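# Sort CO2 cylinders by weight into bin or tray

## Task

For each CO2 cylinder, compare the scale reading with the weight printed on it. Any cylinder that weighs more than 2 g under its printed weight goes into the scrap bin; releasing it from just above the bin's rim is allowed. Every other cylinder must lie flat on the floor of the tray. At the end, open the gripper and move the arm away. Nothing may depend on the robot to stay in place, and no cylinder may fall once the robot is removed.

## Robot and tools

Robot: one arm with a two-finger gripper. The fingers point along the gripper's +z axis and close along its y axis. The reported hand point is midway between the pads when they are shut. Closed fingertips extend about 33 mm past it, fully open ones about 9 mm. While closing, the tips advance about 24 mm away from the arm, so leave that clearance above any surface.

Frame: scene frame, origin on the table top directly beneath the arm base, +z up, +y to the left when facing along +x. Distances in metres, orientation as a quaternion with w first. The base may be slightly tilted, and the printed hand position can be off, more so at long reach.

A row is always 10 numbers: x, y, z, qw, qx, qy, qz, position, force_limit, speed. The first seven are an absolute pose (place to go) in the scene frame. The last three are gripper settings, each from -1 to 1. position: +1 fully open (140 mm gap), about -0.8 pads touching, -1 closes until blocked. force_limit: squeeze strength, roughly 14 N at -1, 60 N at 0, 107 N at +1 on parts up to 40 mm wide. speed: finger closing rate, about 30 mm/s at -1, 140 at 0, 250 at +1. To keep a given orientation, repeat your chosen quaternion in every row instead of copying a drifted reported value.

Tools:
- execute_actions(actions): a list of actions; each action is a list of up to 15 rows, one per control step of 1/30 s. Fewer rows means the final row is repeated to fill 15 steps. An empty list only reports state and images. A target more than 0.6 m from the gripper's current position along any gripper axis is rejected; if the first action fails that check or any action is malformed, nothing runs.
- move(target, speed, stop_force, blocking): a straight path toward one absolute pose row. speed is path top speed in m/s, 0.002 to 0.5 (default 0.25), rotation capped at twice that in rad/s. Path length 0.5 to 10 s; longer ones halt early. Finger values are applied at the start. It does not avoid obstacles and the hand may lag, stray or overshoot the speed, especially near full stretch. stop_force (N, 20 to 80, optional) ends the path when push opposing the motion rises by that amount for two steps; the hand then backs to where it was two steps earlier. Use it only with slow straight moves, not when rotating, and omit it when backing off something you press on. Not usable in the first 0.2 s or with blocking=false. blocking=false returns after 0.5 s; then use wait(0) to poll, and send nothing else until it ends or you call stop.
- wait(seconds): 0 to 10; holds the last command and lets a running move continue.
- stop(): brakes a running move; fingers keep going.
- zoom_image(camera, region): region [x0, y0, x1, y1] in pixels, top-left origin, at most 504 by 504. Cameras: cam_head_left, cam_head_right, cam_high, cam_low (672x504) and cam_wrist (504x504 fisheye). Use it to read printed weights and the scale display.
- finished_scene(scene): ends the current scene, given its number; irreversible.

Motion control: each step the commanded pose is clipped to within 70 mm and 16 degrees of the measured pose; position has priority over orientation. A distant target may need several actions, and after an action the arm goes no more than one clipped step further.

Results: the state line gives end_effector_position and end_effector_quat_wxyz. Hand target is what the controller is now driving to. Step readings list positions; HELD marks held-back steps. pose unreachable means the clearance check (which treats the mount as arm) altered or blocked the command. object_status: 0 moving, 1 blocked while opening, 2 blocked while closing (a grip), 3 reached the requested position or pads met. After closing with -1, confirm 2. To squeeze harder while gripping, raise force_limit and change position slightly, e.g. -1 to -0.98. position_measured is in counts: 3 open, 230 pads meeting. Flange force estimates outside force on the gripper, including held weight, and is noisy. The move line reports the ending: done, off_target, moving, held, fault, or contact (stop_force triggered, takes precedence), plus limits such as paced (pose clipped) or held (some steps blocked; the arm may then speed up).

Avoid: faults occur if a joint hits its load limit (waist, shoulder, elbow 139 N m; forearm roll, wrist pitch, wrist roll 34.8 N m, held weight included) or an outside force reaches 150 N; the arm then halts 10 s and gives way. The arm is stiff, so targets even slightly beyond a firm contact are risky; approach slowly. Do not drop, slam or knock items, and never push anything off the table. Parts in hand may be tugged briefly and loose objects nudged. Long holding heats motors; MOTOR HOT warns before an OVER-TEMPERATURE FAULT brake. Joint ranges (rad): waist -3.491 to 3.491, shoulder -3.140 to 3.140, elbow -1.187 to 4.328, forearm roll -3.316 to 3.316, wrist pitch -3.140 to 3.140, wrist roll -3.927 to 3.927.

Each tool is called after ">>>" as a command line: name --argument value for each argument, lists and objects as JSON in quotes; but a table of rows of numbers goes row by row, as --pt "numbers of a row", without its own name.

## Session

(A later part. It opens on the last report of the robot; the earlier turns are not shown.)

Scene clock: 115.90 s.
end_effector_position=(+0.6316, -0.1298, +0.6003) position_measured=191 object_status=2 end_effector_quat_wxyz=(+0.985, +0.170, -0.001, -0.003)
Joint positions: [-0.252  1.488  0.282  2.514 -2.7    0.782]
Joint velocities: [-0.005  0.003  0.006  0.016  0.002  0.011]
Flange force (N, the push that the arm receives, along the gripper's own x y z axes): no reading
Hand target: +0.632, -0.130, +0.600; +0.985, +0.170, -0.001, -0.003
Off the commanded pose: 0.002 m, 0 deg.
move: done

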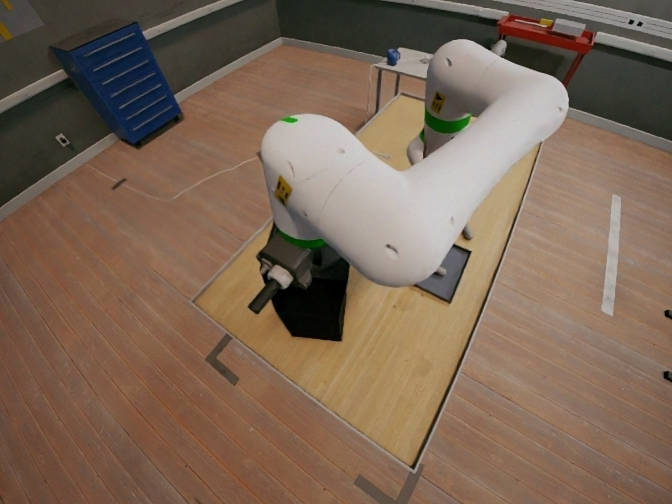

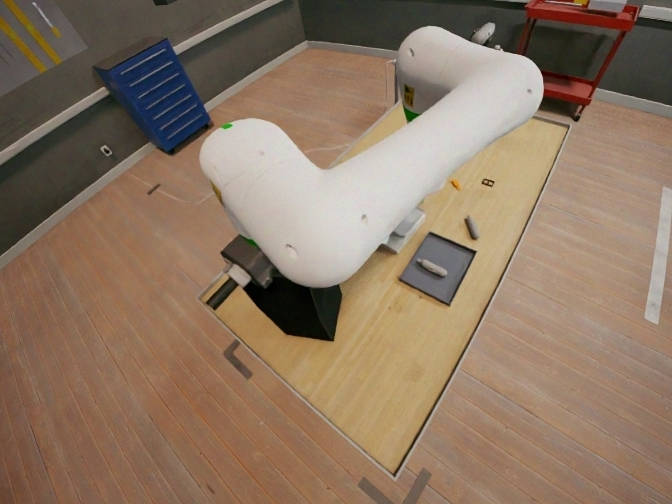

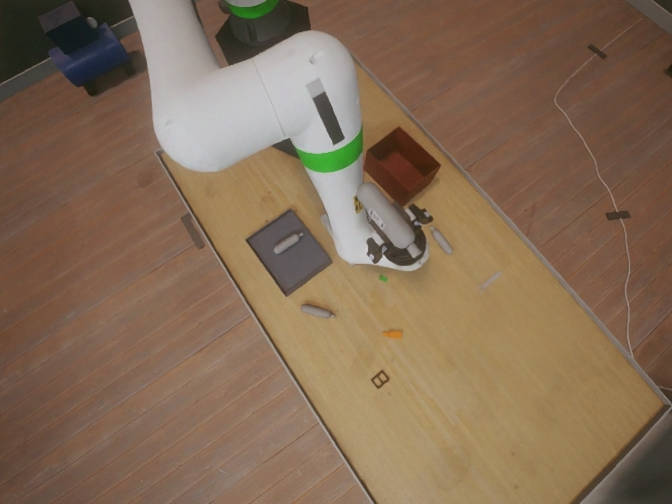

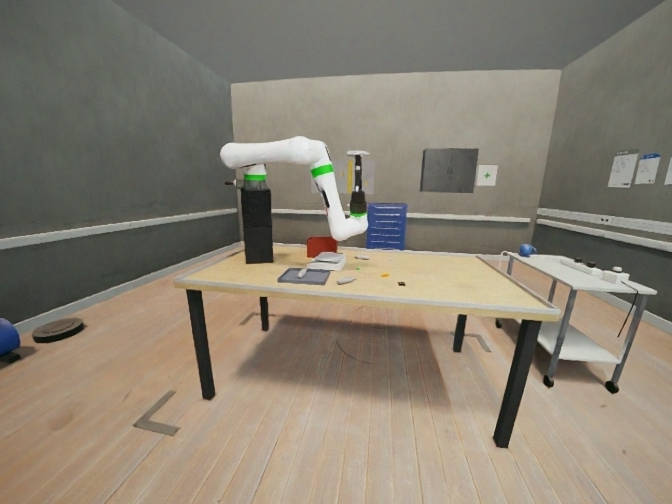

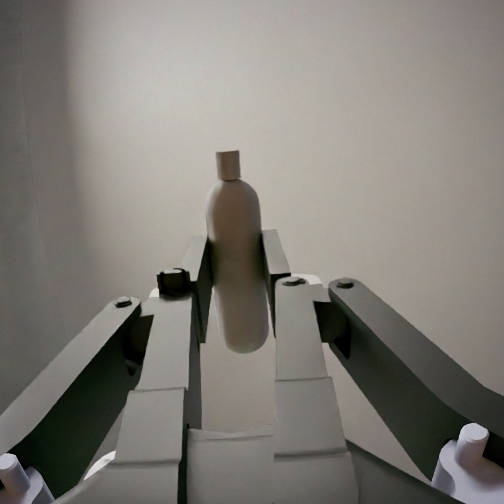

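>>> zoom_image --camera "cam_high" --region '[355,198,400,243]'

Region (355, 198, 400, 243) of cam_high's 672x504 image, scaled by 11.200, with more detail than that image has.

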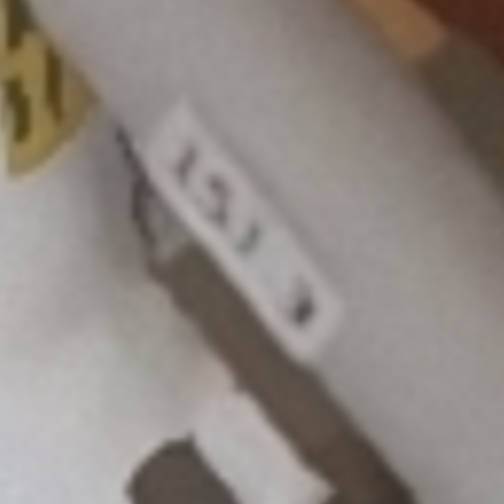

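>>> move --target '[0.63,-0.03,0.62,0.999,0.04,0,0,-1,-0.3,0]' --speed 0.15

>>> zoom_image --camera "cam_high" --region '[380,130,480,230]'

Scene clock: 124.07 s.
end_effector_position=(+0.6300, -0.0302, +0.6201) position_measured=191 object_status=2 end_effector_quat_wxyz=(+0.999, +0.040, -0.001, +0.000)
Joint positions: [-0.278  1.498  0.457  3.145 -2.664  1.339]
Joint velocities: [-0.001 -0.001  0.001  0.004  0.002  0.003]
Flange force (N, the push that the arm receives, along the gripper's own x y z axes): [-4.8 2.9 6.5]
Hand target: +0.630, -0.030, +0.620; +0.999, +0.040, -0.001, +0.000
Off the commanded pose: 0.000 m, 0 deg.
move: done

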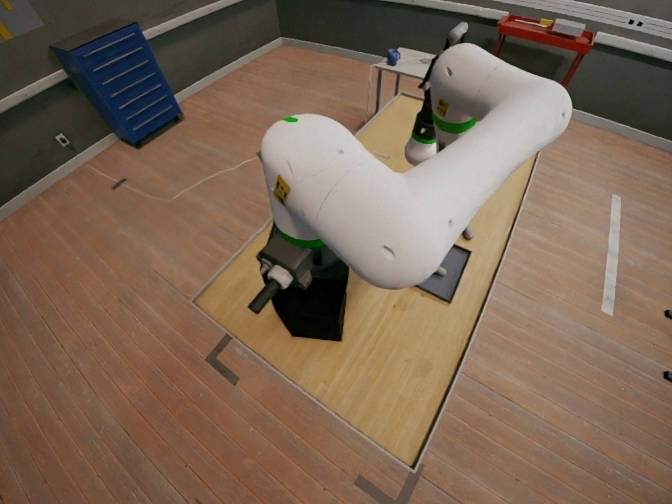

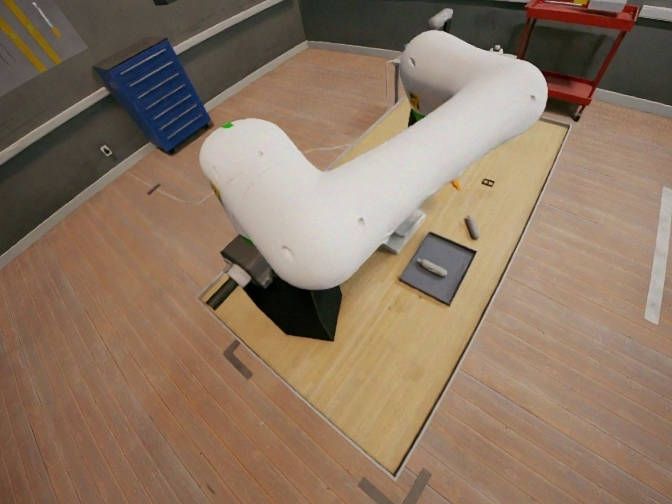

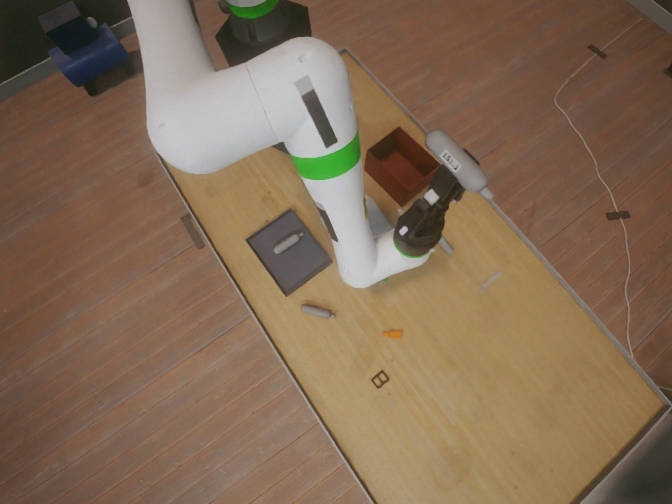

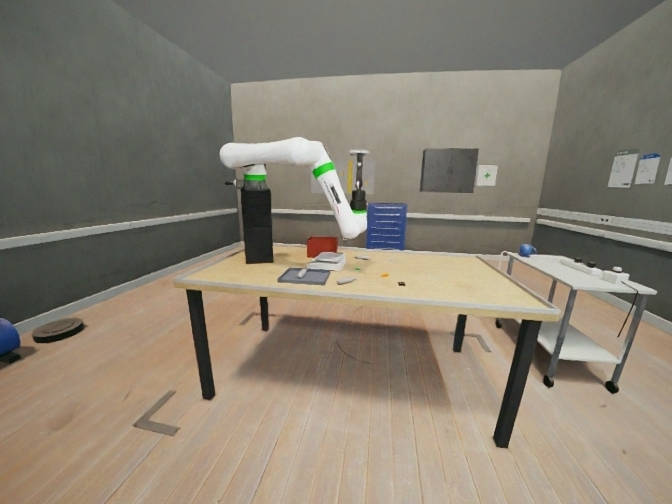

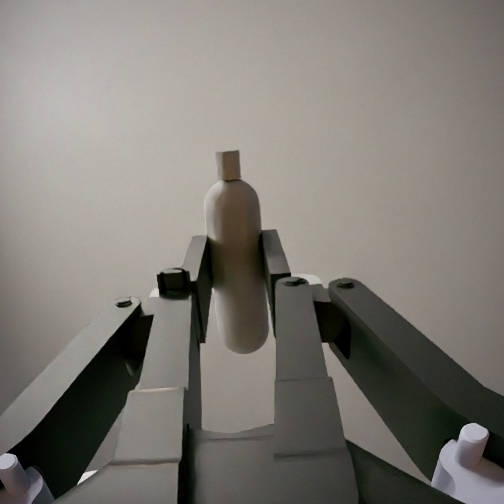

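Region (380, 130, 480, 230) of cam_high's 672x504 image, scaled by 5.040, with more detail than that image has.

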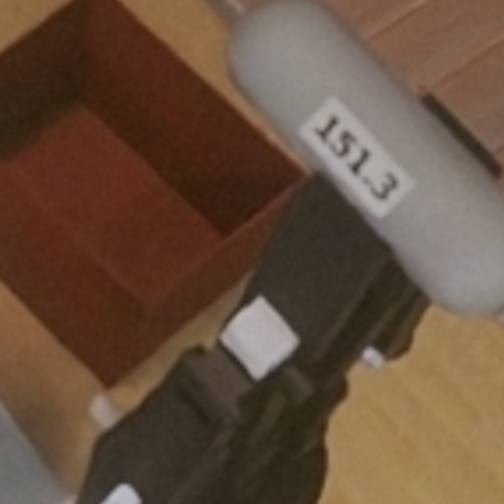

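151.3.

>>> move --target '[0.63,-0.13,0.6,0.985,0.17,0,0,-1,-0.3,0]' --speed 0.15

>>> move --target '[0.62,0,0.32,0,1,0,0,-1,-0.3,0]' --speed 0.4

>>> move --target '[0.485,-0.015,0.14,0,1,0,0,-1,-0.3,0]' --speed 0.2

>>> move --target '[0.485,-0.015,0.11,0,1,0,0,-1,-0.3,0]' --speed 0.02

>>> move --target '[0.485,-0.015,0.112,0,1,0,0,-0.2,-0.3,-0.5]'

>>> wait --seconds 1.5

>>> zoom_image --camera "cam_high" --region '[325,190,375,230]'

Scene clock: 130.67 s.
end_effector_position=(+0.6300, -0.1298, +0.5999) position_measured=191 object_status=2 end_effector_quat_wxyz=(+0.986, +0.170, +0.001, -0.000)
Joint positions: [-0.254  1.486  0.271  2.516 -2.704  0.774]
Joint velocities: [ 0.002 -0.004 -0.002 -0.007  0.001 -0.004]
Flange force (N, the push that the arm receives, along the gripper's own x y z axes): no reading
Hand target: +0.630, -0.130, +0.600; +0.986, +0.170, +0.001, -0.000
Off the commanded pose: 0.000 m, 0 deg.
move: done

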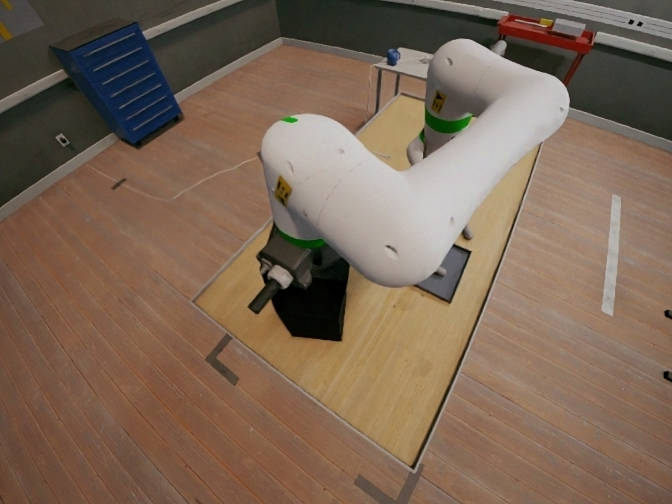

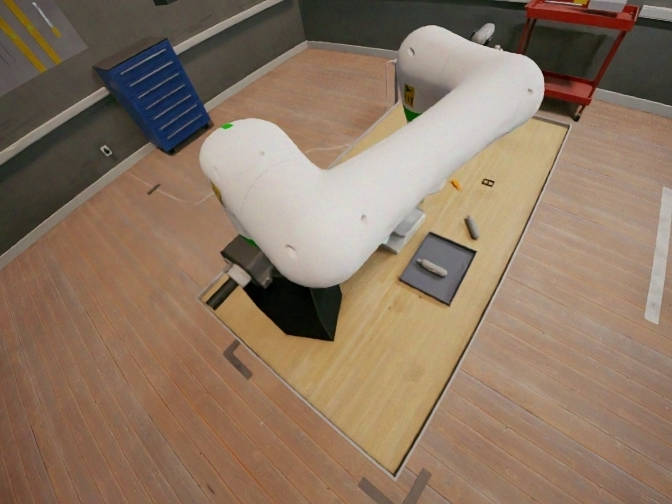

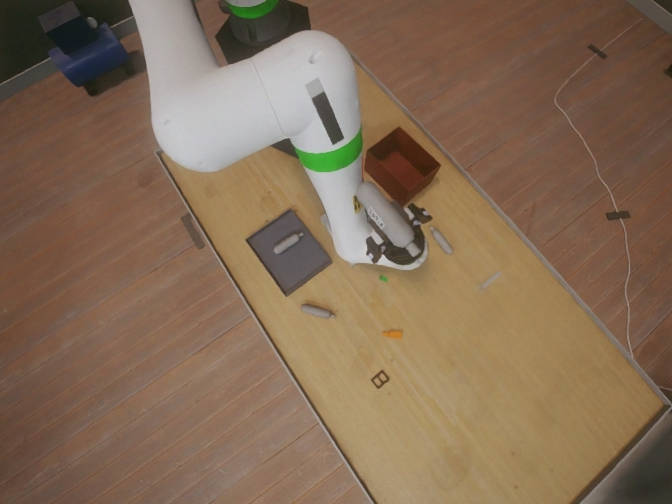

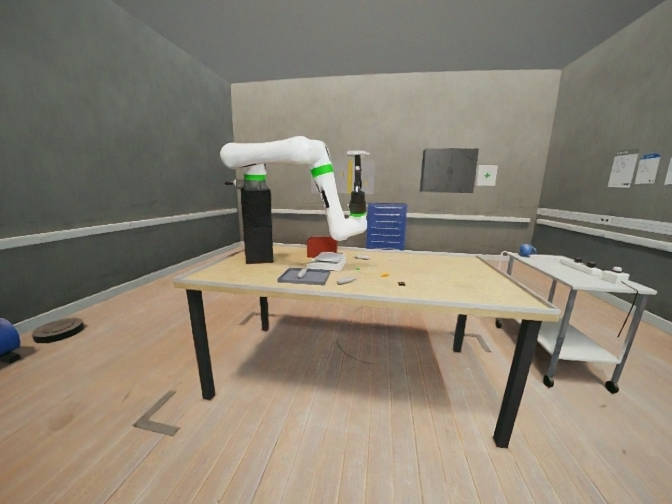

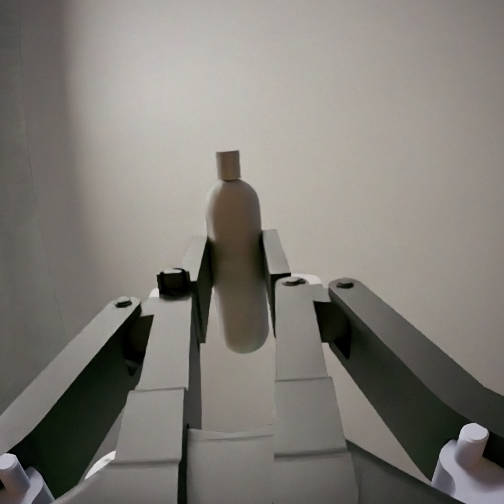

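Scene clock: 134.70 s.
end_effector_position=(+0.6184, -0.0001, +0.3197) position_measured=191 object_status=2 end_effector_quat_wxyz=(+0.000, +1.000, +0.003, -0.001)
Joint positions: [ 0.205  0.655 -0.03   0.136 -0.868  1.239]
Joint velocities: [-0.002  0.002  0.003 -0.003 -0.003  0.005]
Flange force (N, the push that the arm receives, along the gripper's own x y z axes): [-2.7 -1.9 -4.9]
Hand target: +0.618, -0.000, +0.320; +0.000, +1.000, +0.003, -0.001
Off the commanded pose: 0.002 m, 0 deg.
move: done

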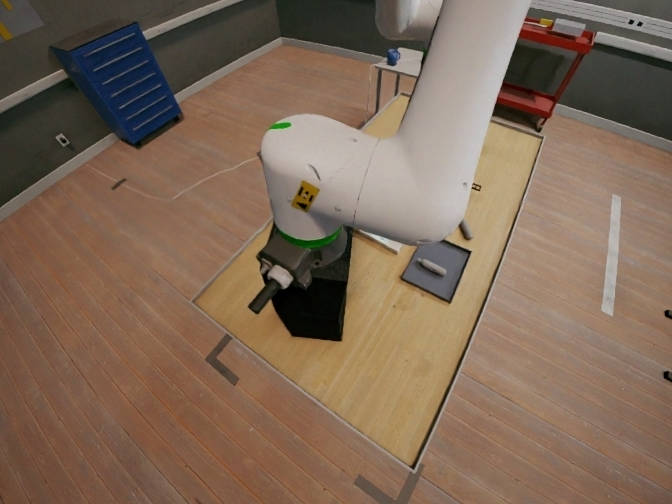

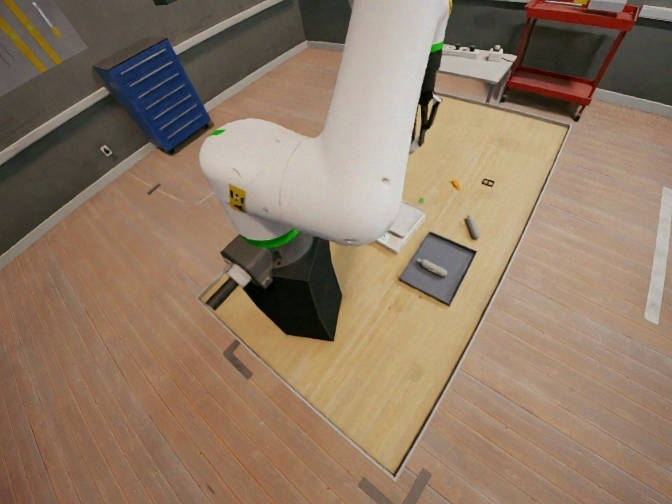

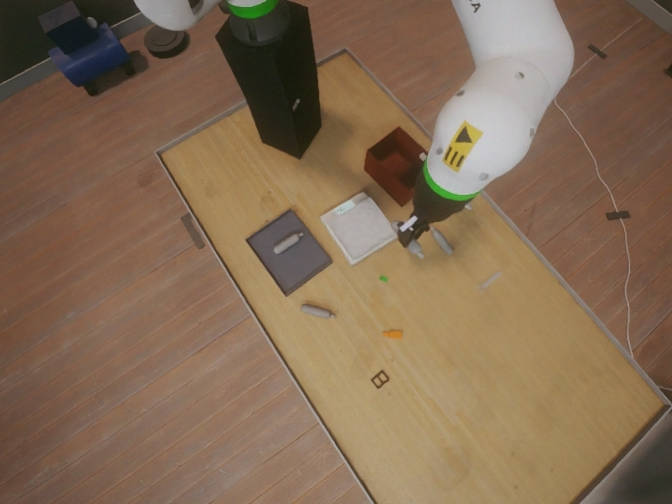

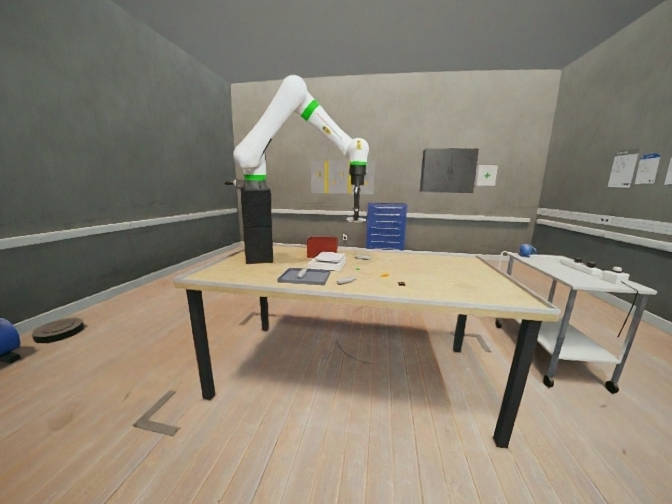

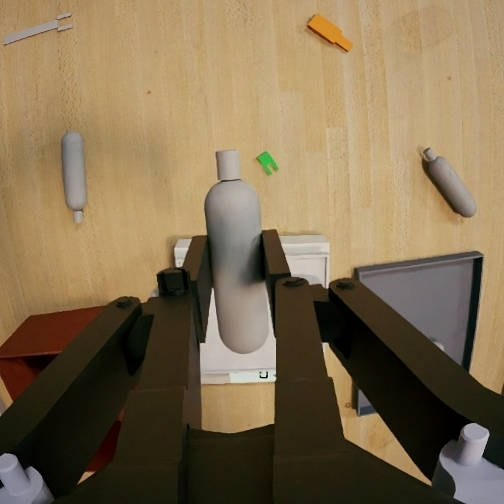

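Scene clock: 136.30 s.
end_effector_position=(+0.4845, -0.0156, +0.1405) position_measured=191 object_status=2 end_effector_quat_wxyz=(+0.000, +1.000, -0.000, -0.000)
Joint positions: [ 0.186  0.813 -0.468  0.379 -0.283  0.975]
Joint velocities: [-0.001 -0.001 -0.016  0.044  0.016 -0.043]
Flange force (N, the push that the arm receives, along the gripper's own x y z axes): [-6.3 -2.7 1.1]
Hand target: +0.485, -0.016, +0.141; +0.000, +1.000, -0.000, +0.000
Off the commanded pose: 0.001 m, 0 deg.
move: done

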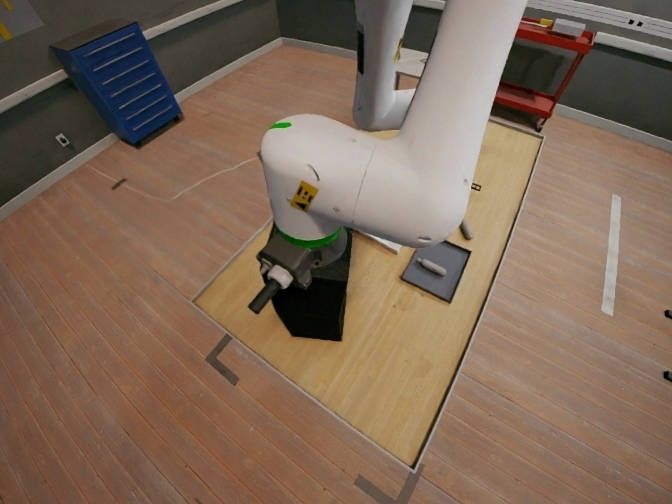

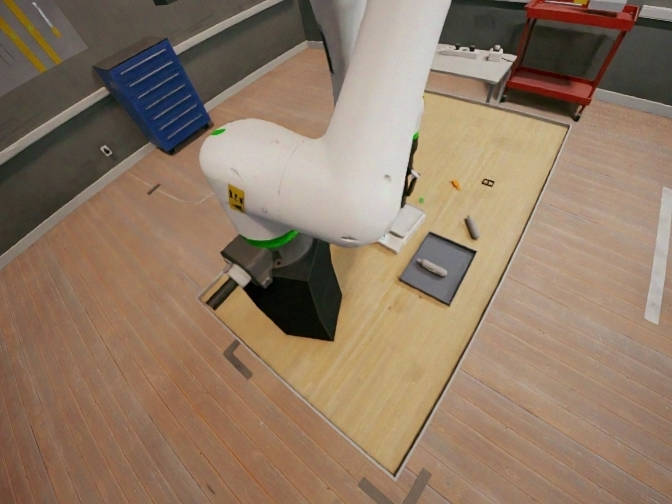

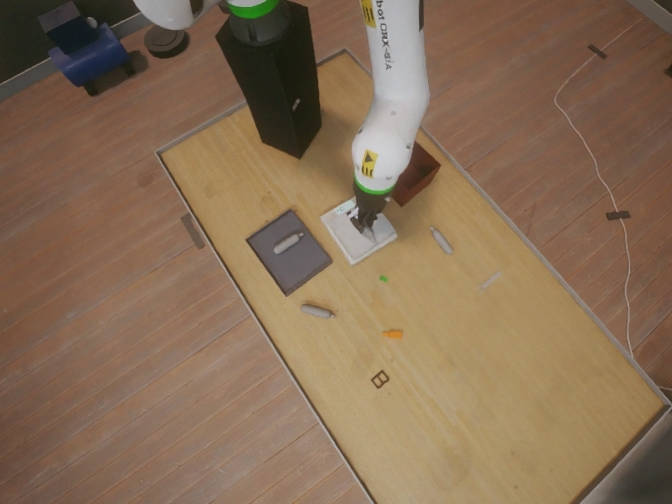

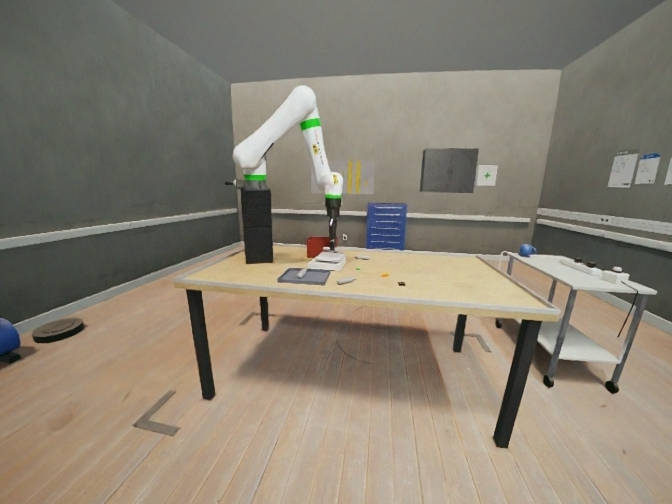

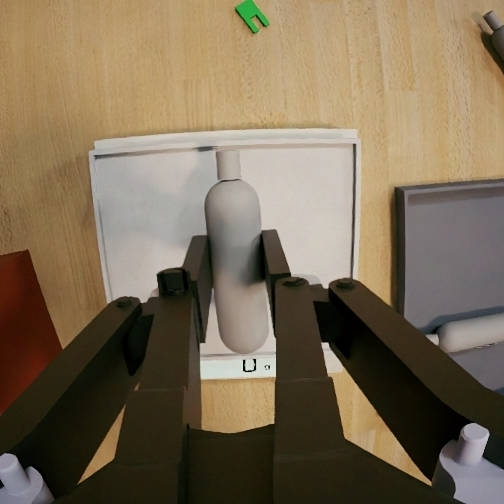

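Scene clock: 138.07 s.
end_effector_position=(+0.4850, -0.0151, +0.1101) position_measured=191 object_status=2 end_effector_quat_wxyz=(-0.000, +1.000, -0.000, -0.000)
Joint positions: [ 0.165  0.884 -0.471  0.503 -0.214  0.867]
Joint velocities: [-0.003  0.002 -0.009  0.031  0.009 -0.027]
Flange force (N, the push that the arm receives, along the gripper's own x y z axes): no reading
Hand target: +0.485, -0.015, +0.110; +0.000, +1.000, -0.000, -0.000
Off the commanded pose: 0.000 m, 0 deg.
move: done

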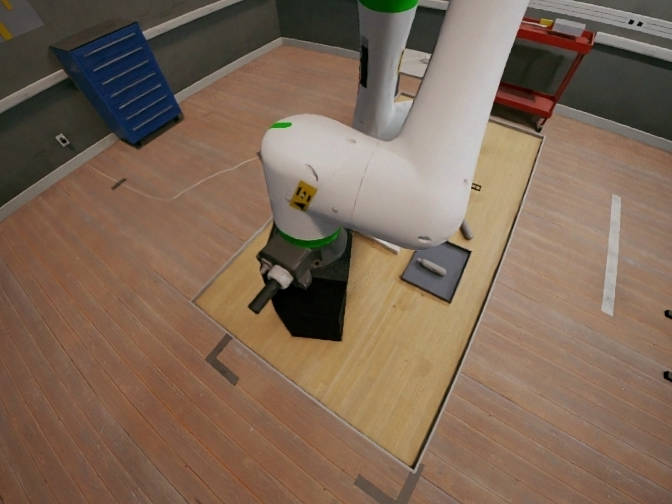

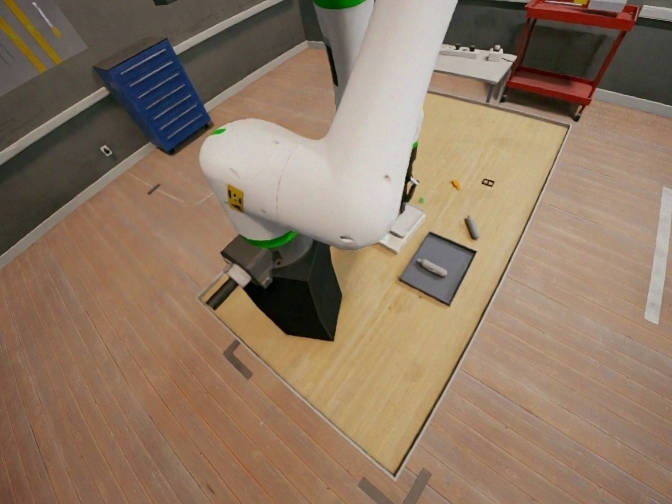

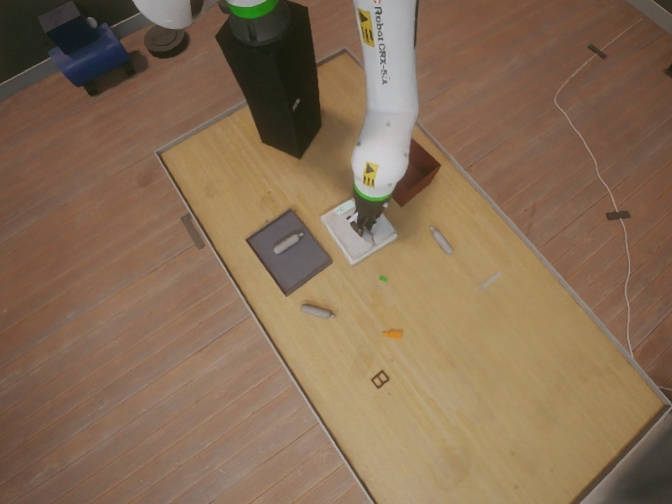

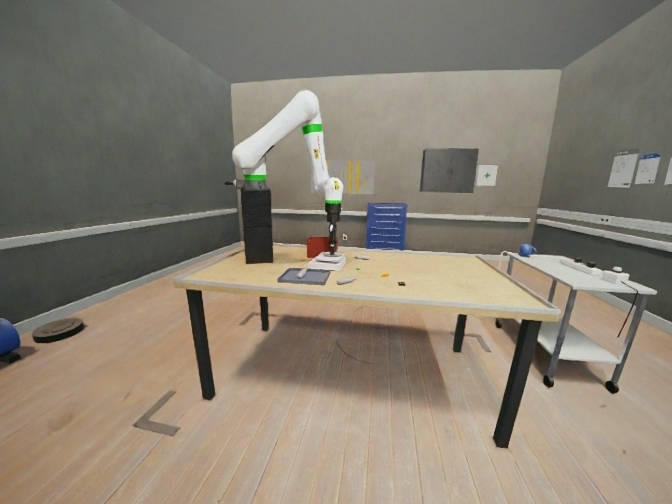

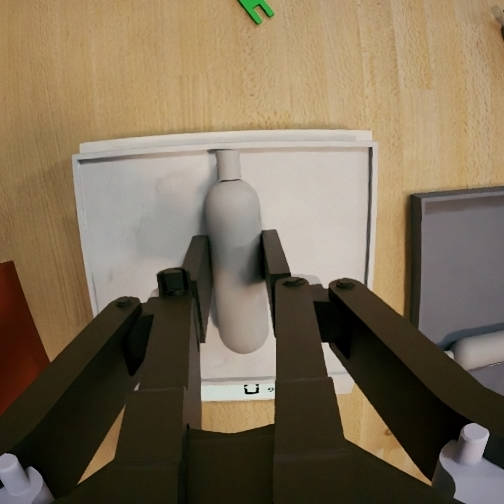

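Scene clock: 138.77 s.
end_effector_position=(+0.4849, -0.0150, +0.1120) position_measured=154 object_status=3 end_effector_quat_wxyz=(+0.000, +1.000, +0.000, -0.000)
Joint positions: [ 0.167  0.88  -0.471  0.494 -0.218  0.875]
Joint velocities: [ 0.     0.002  0.002 -0.004 -0.001  0.005]
Flange force (N, the push that the arm receives, along the gripper's own x y z axes): no reading
Hand target: +0.485, -0.015, +0.112; +0.000, +1.000, +0.000, +0.000
Off the commanded pose: 0.000 m, 0 deg.
move: done

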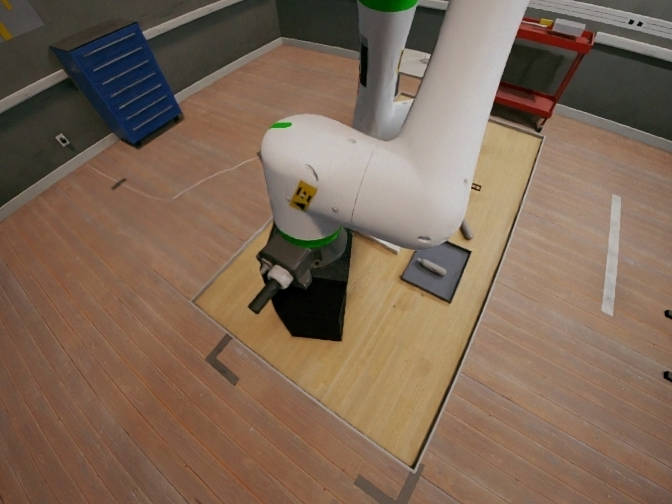

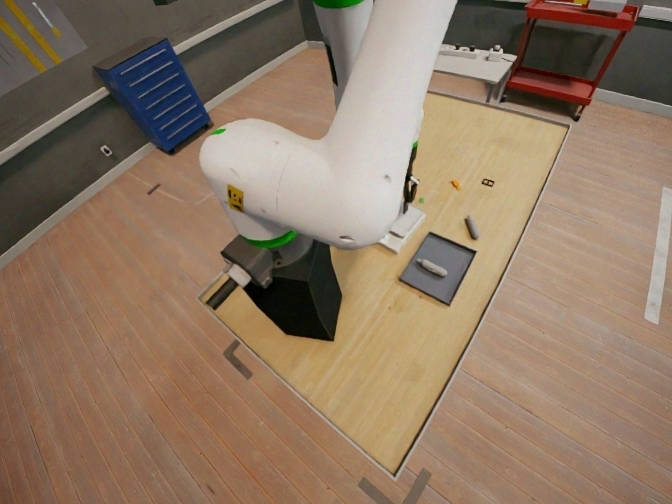

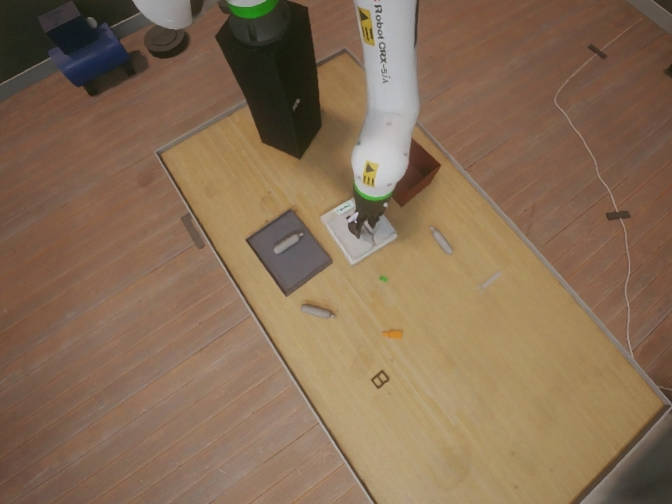

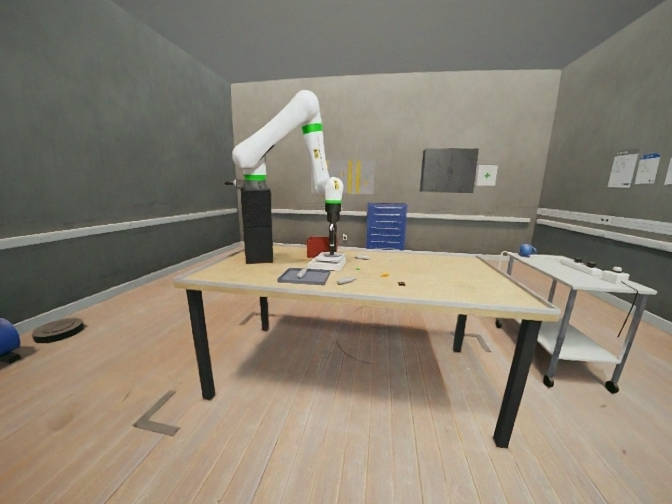

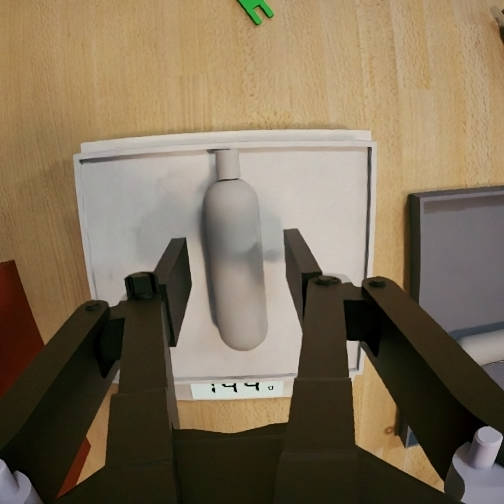

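Scene clock: 140.27 s.
end_effector_position=(+0.4850, -0.0150, +0.1120) position_measured=154 object_status=3 end_effector_quat_wxyz=(+0.000, +1.000, +0.000, +0.000)
Joint positions: [ 0.167  0.88  -0.471  0.494 -0.218  0.875]
Joint velocities: [-0.    -0.001 -0.     0.     0.001  0.   ]
Flange force (N, the push that the arm receives, along the gripper's own x y z axes): no reading
Hand target: +0.485, -0.015, +0.112; +0.000, +1.000, +0.000, +0.000
Off the commanded pose: 0.000 m, 0 deg.
wait: 1.50 s; at rest by 0.17 s

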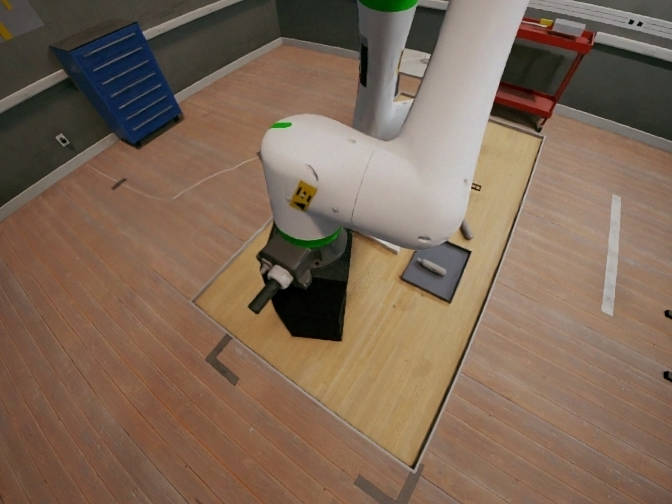

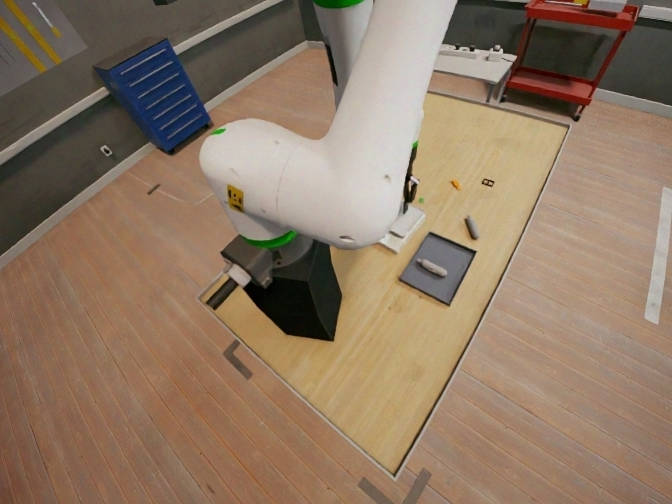

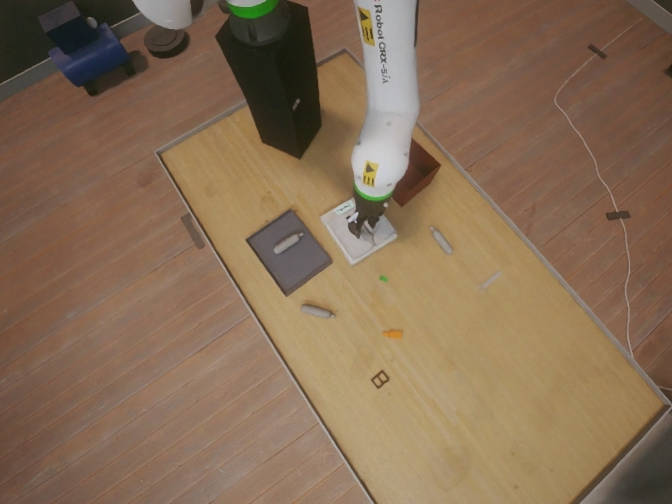

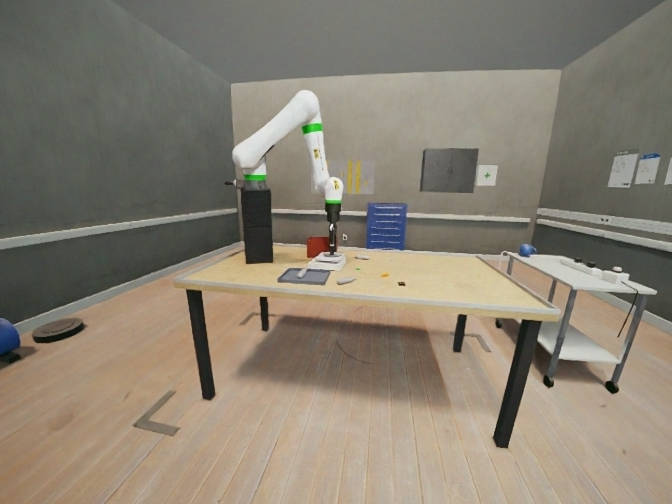

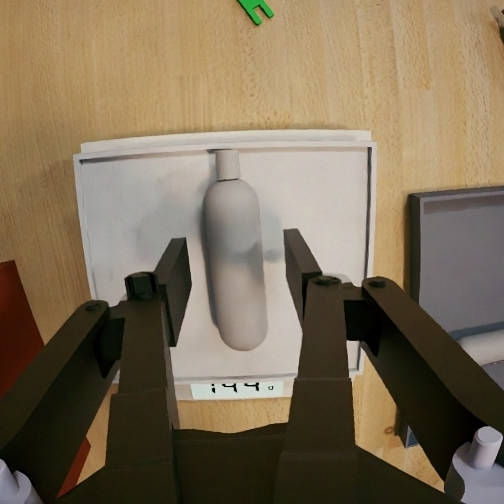

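Region (325, 190, 375, 230) of cam_high's 672x504 image, scaled by 10.080, with more detail than that image has; it fills the top 403 rows of this view, and the rest is white.

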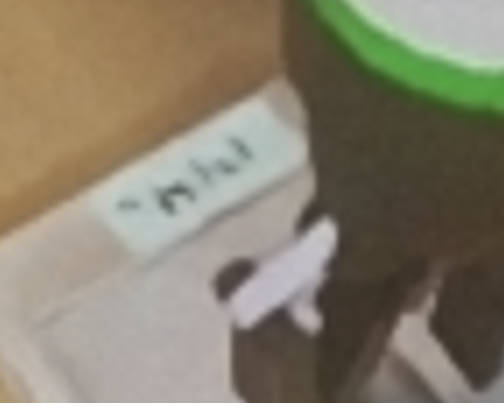

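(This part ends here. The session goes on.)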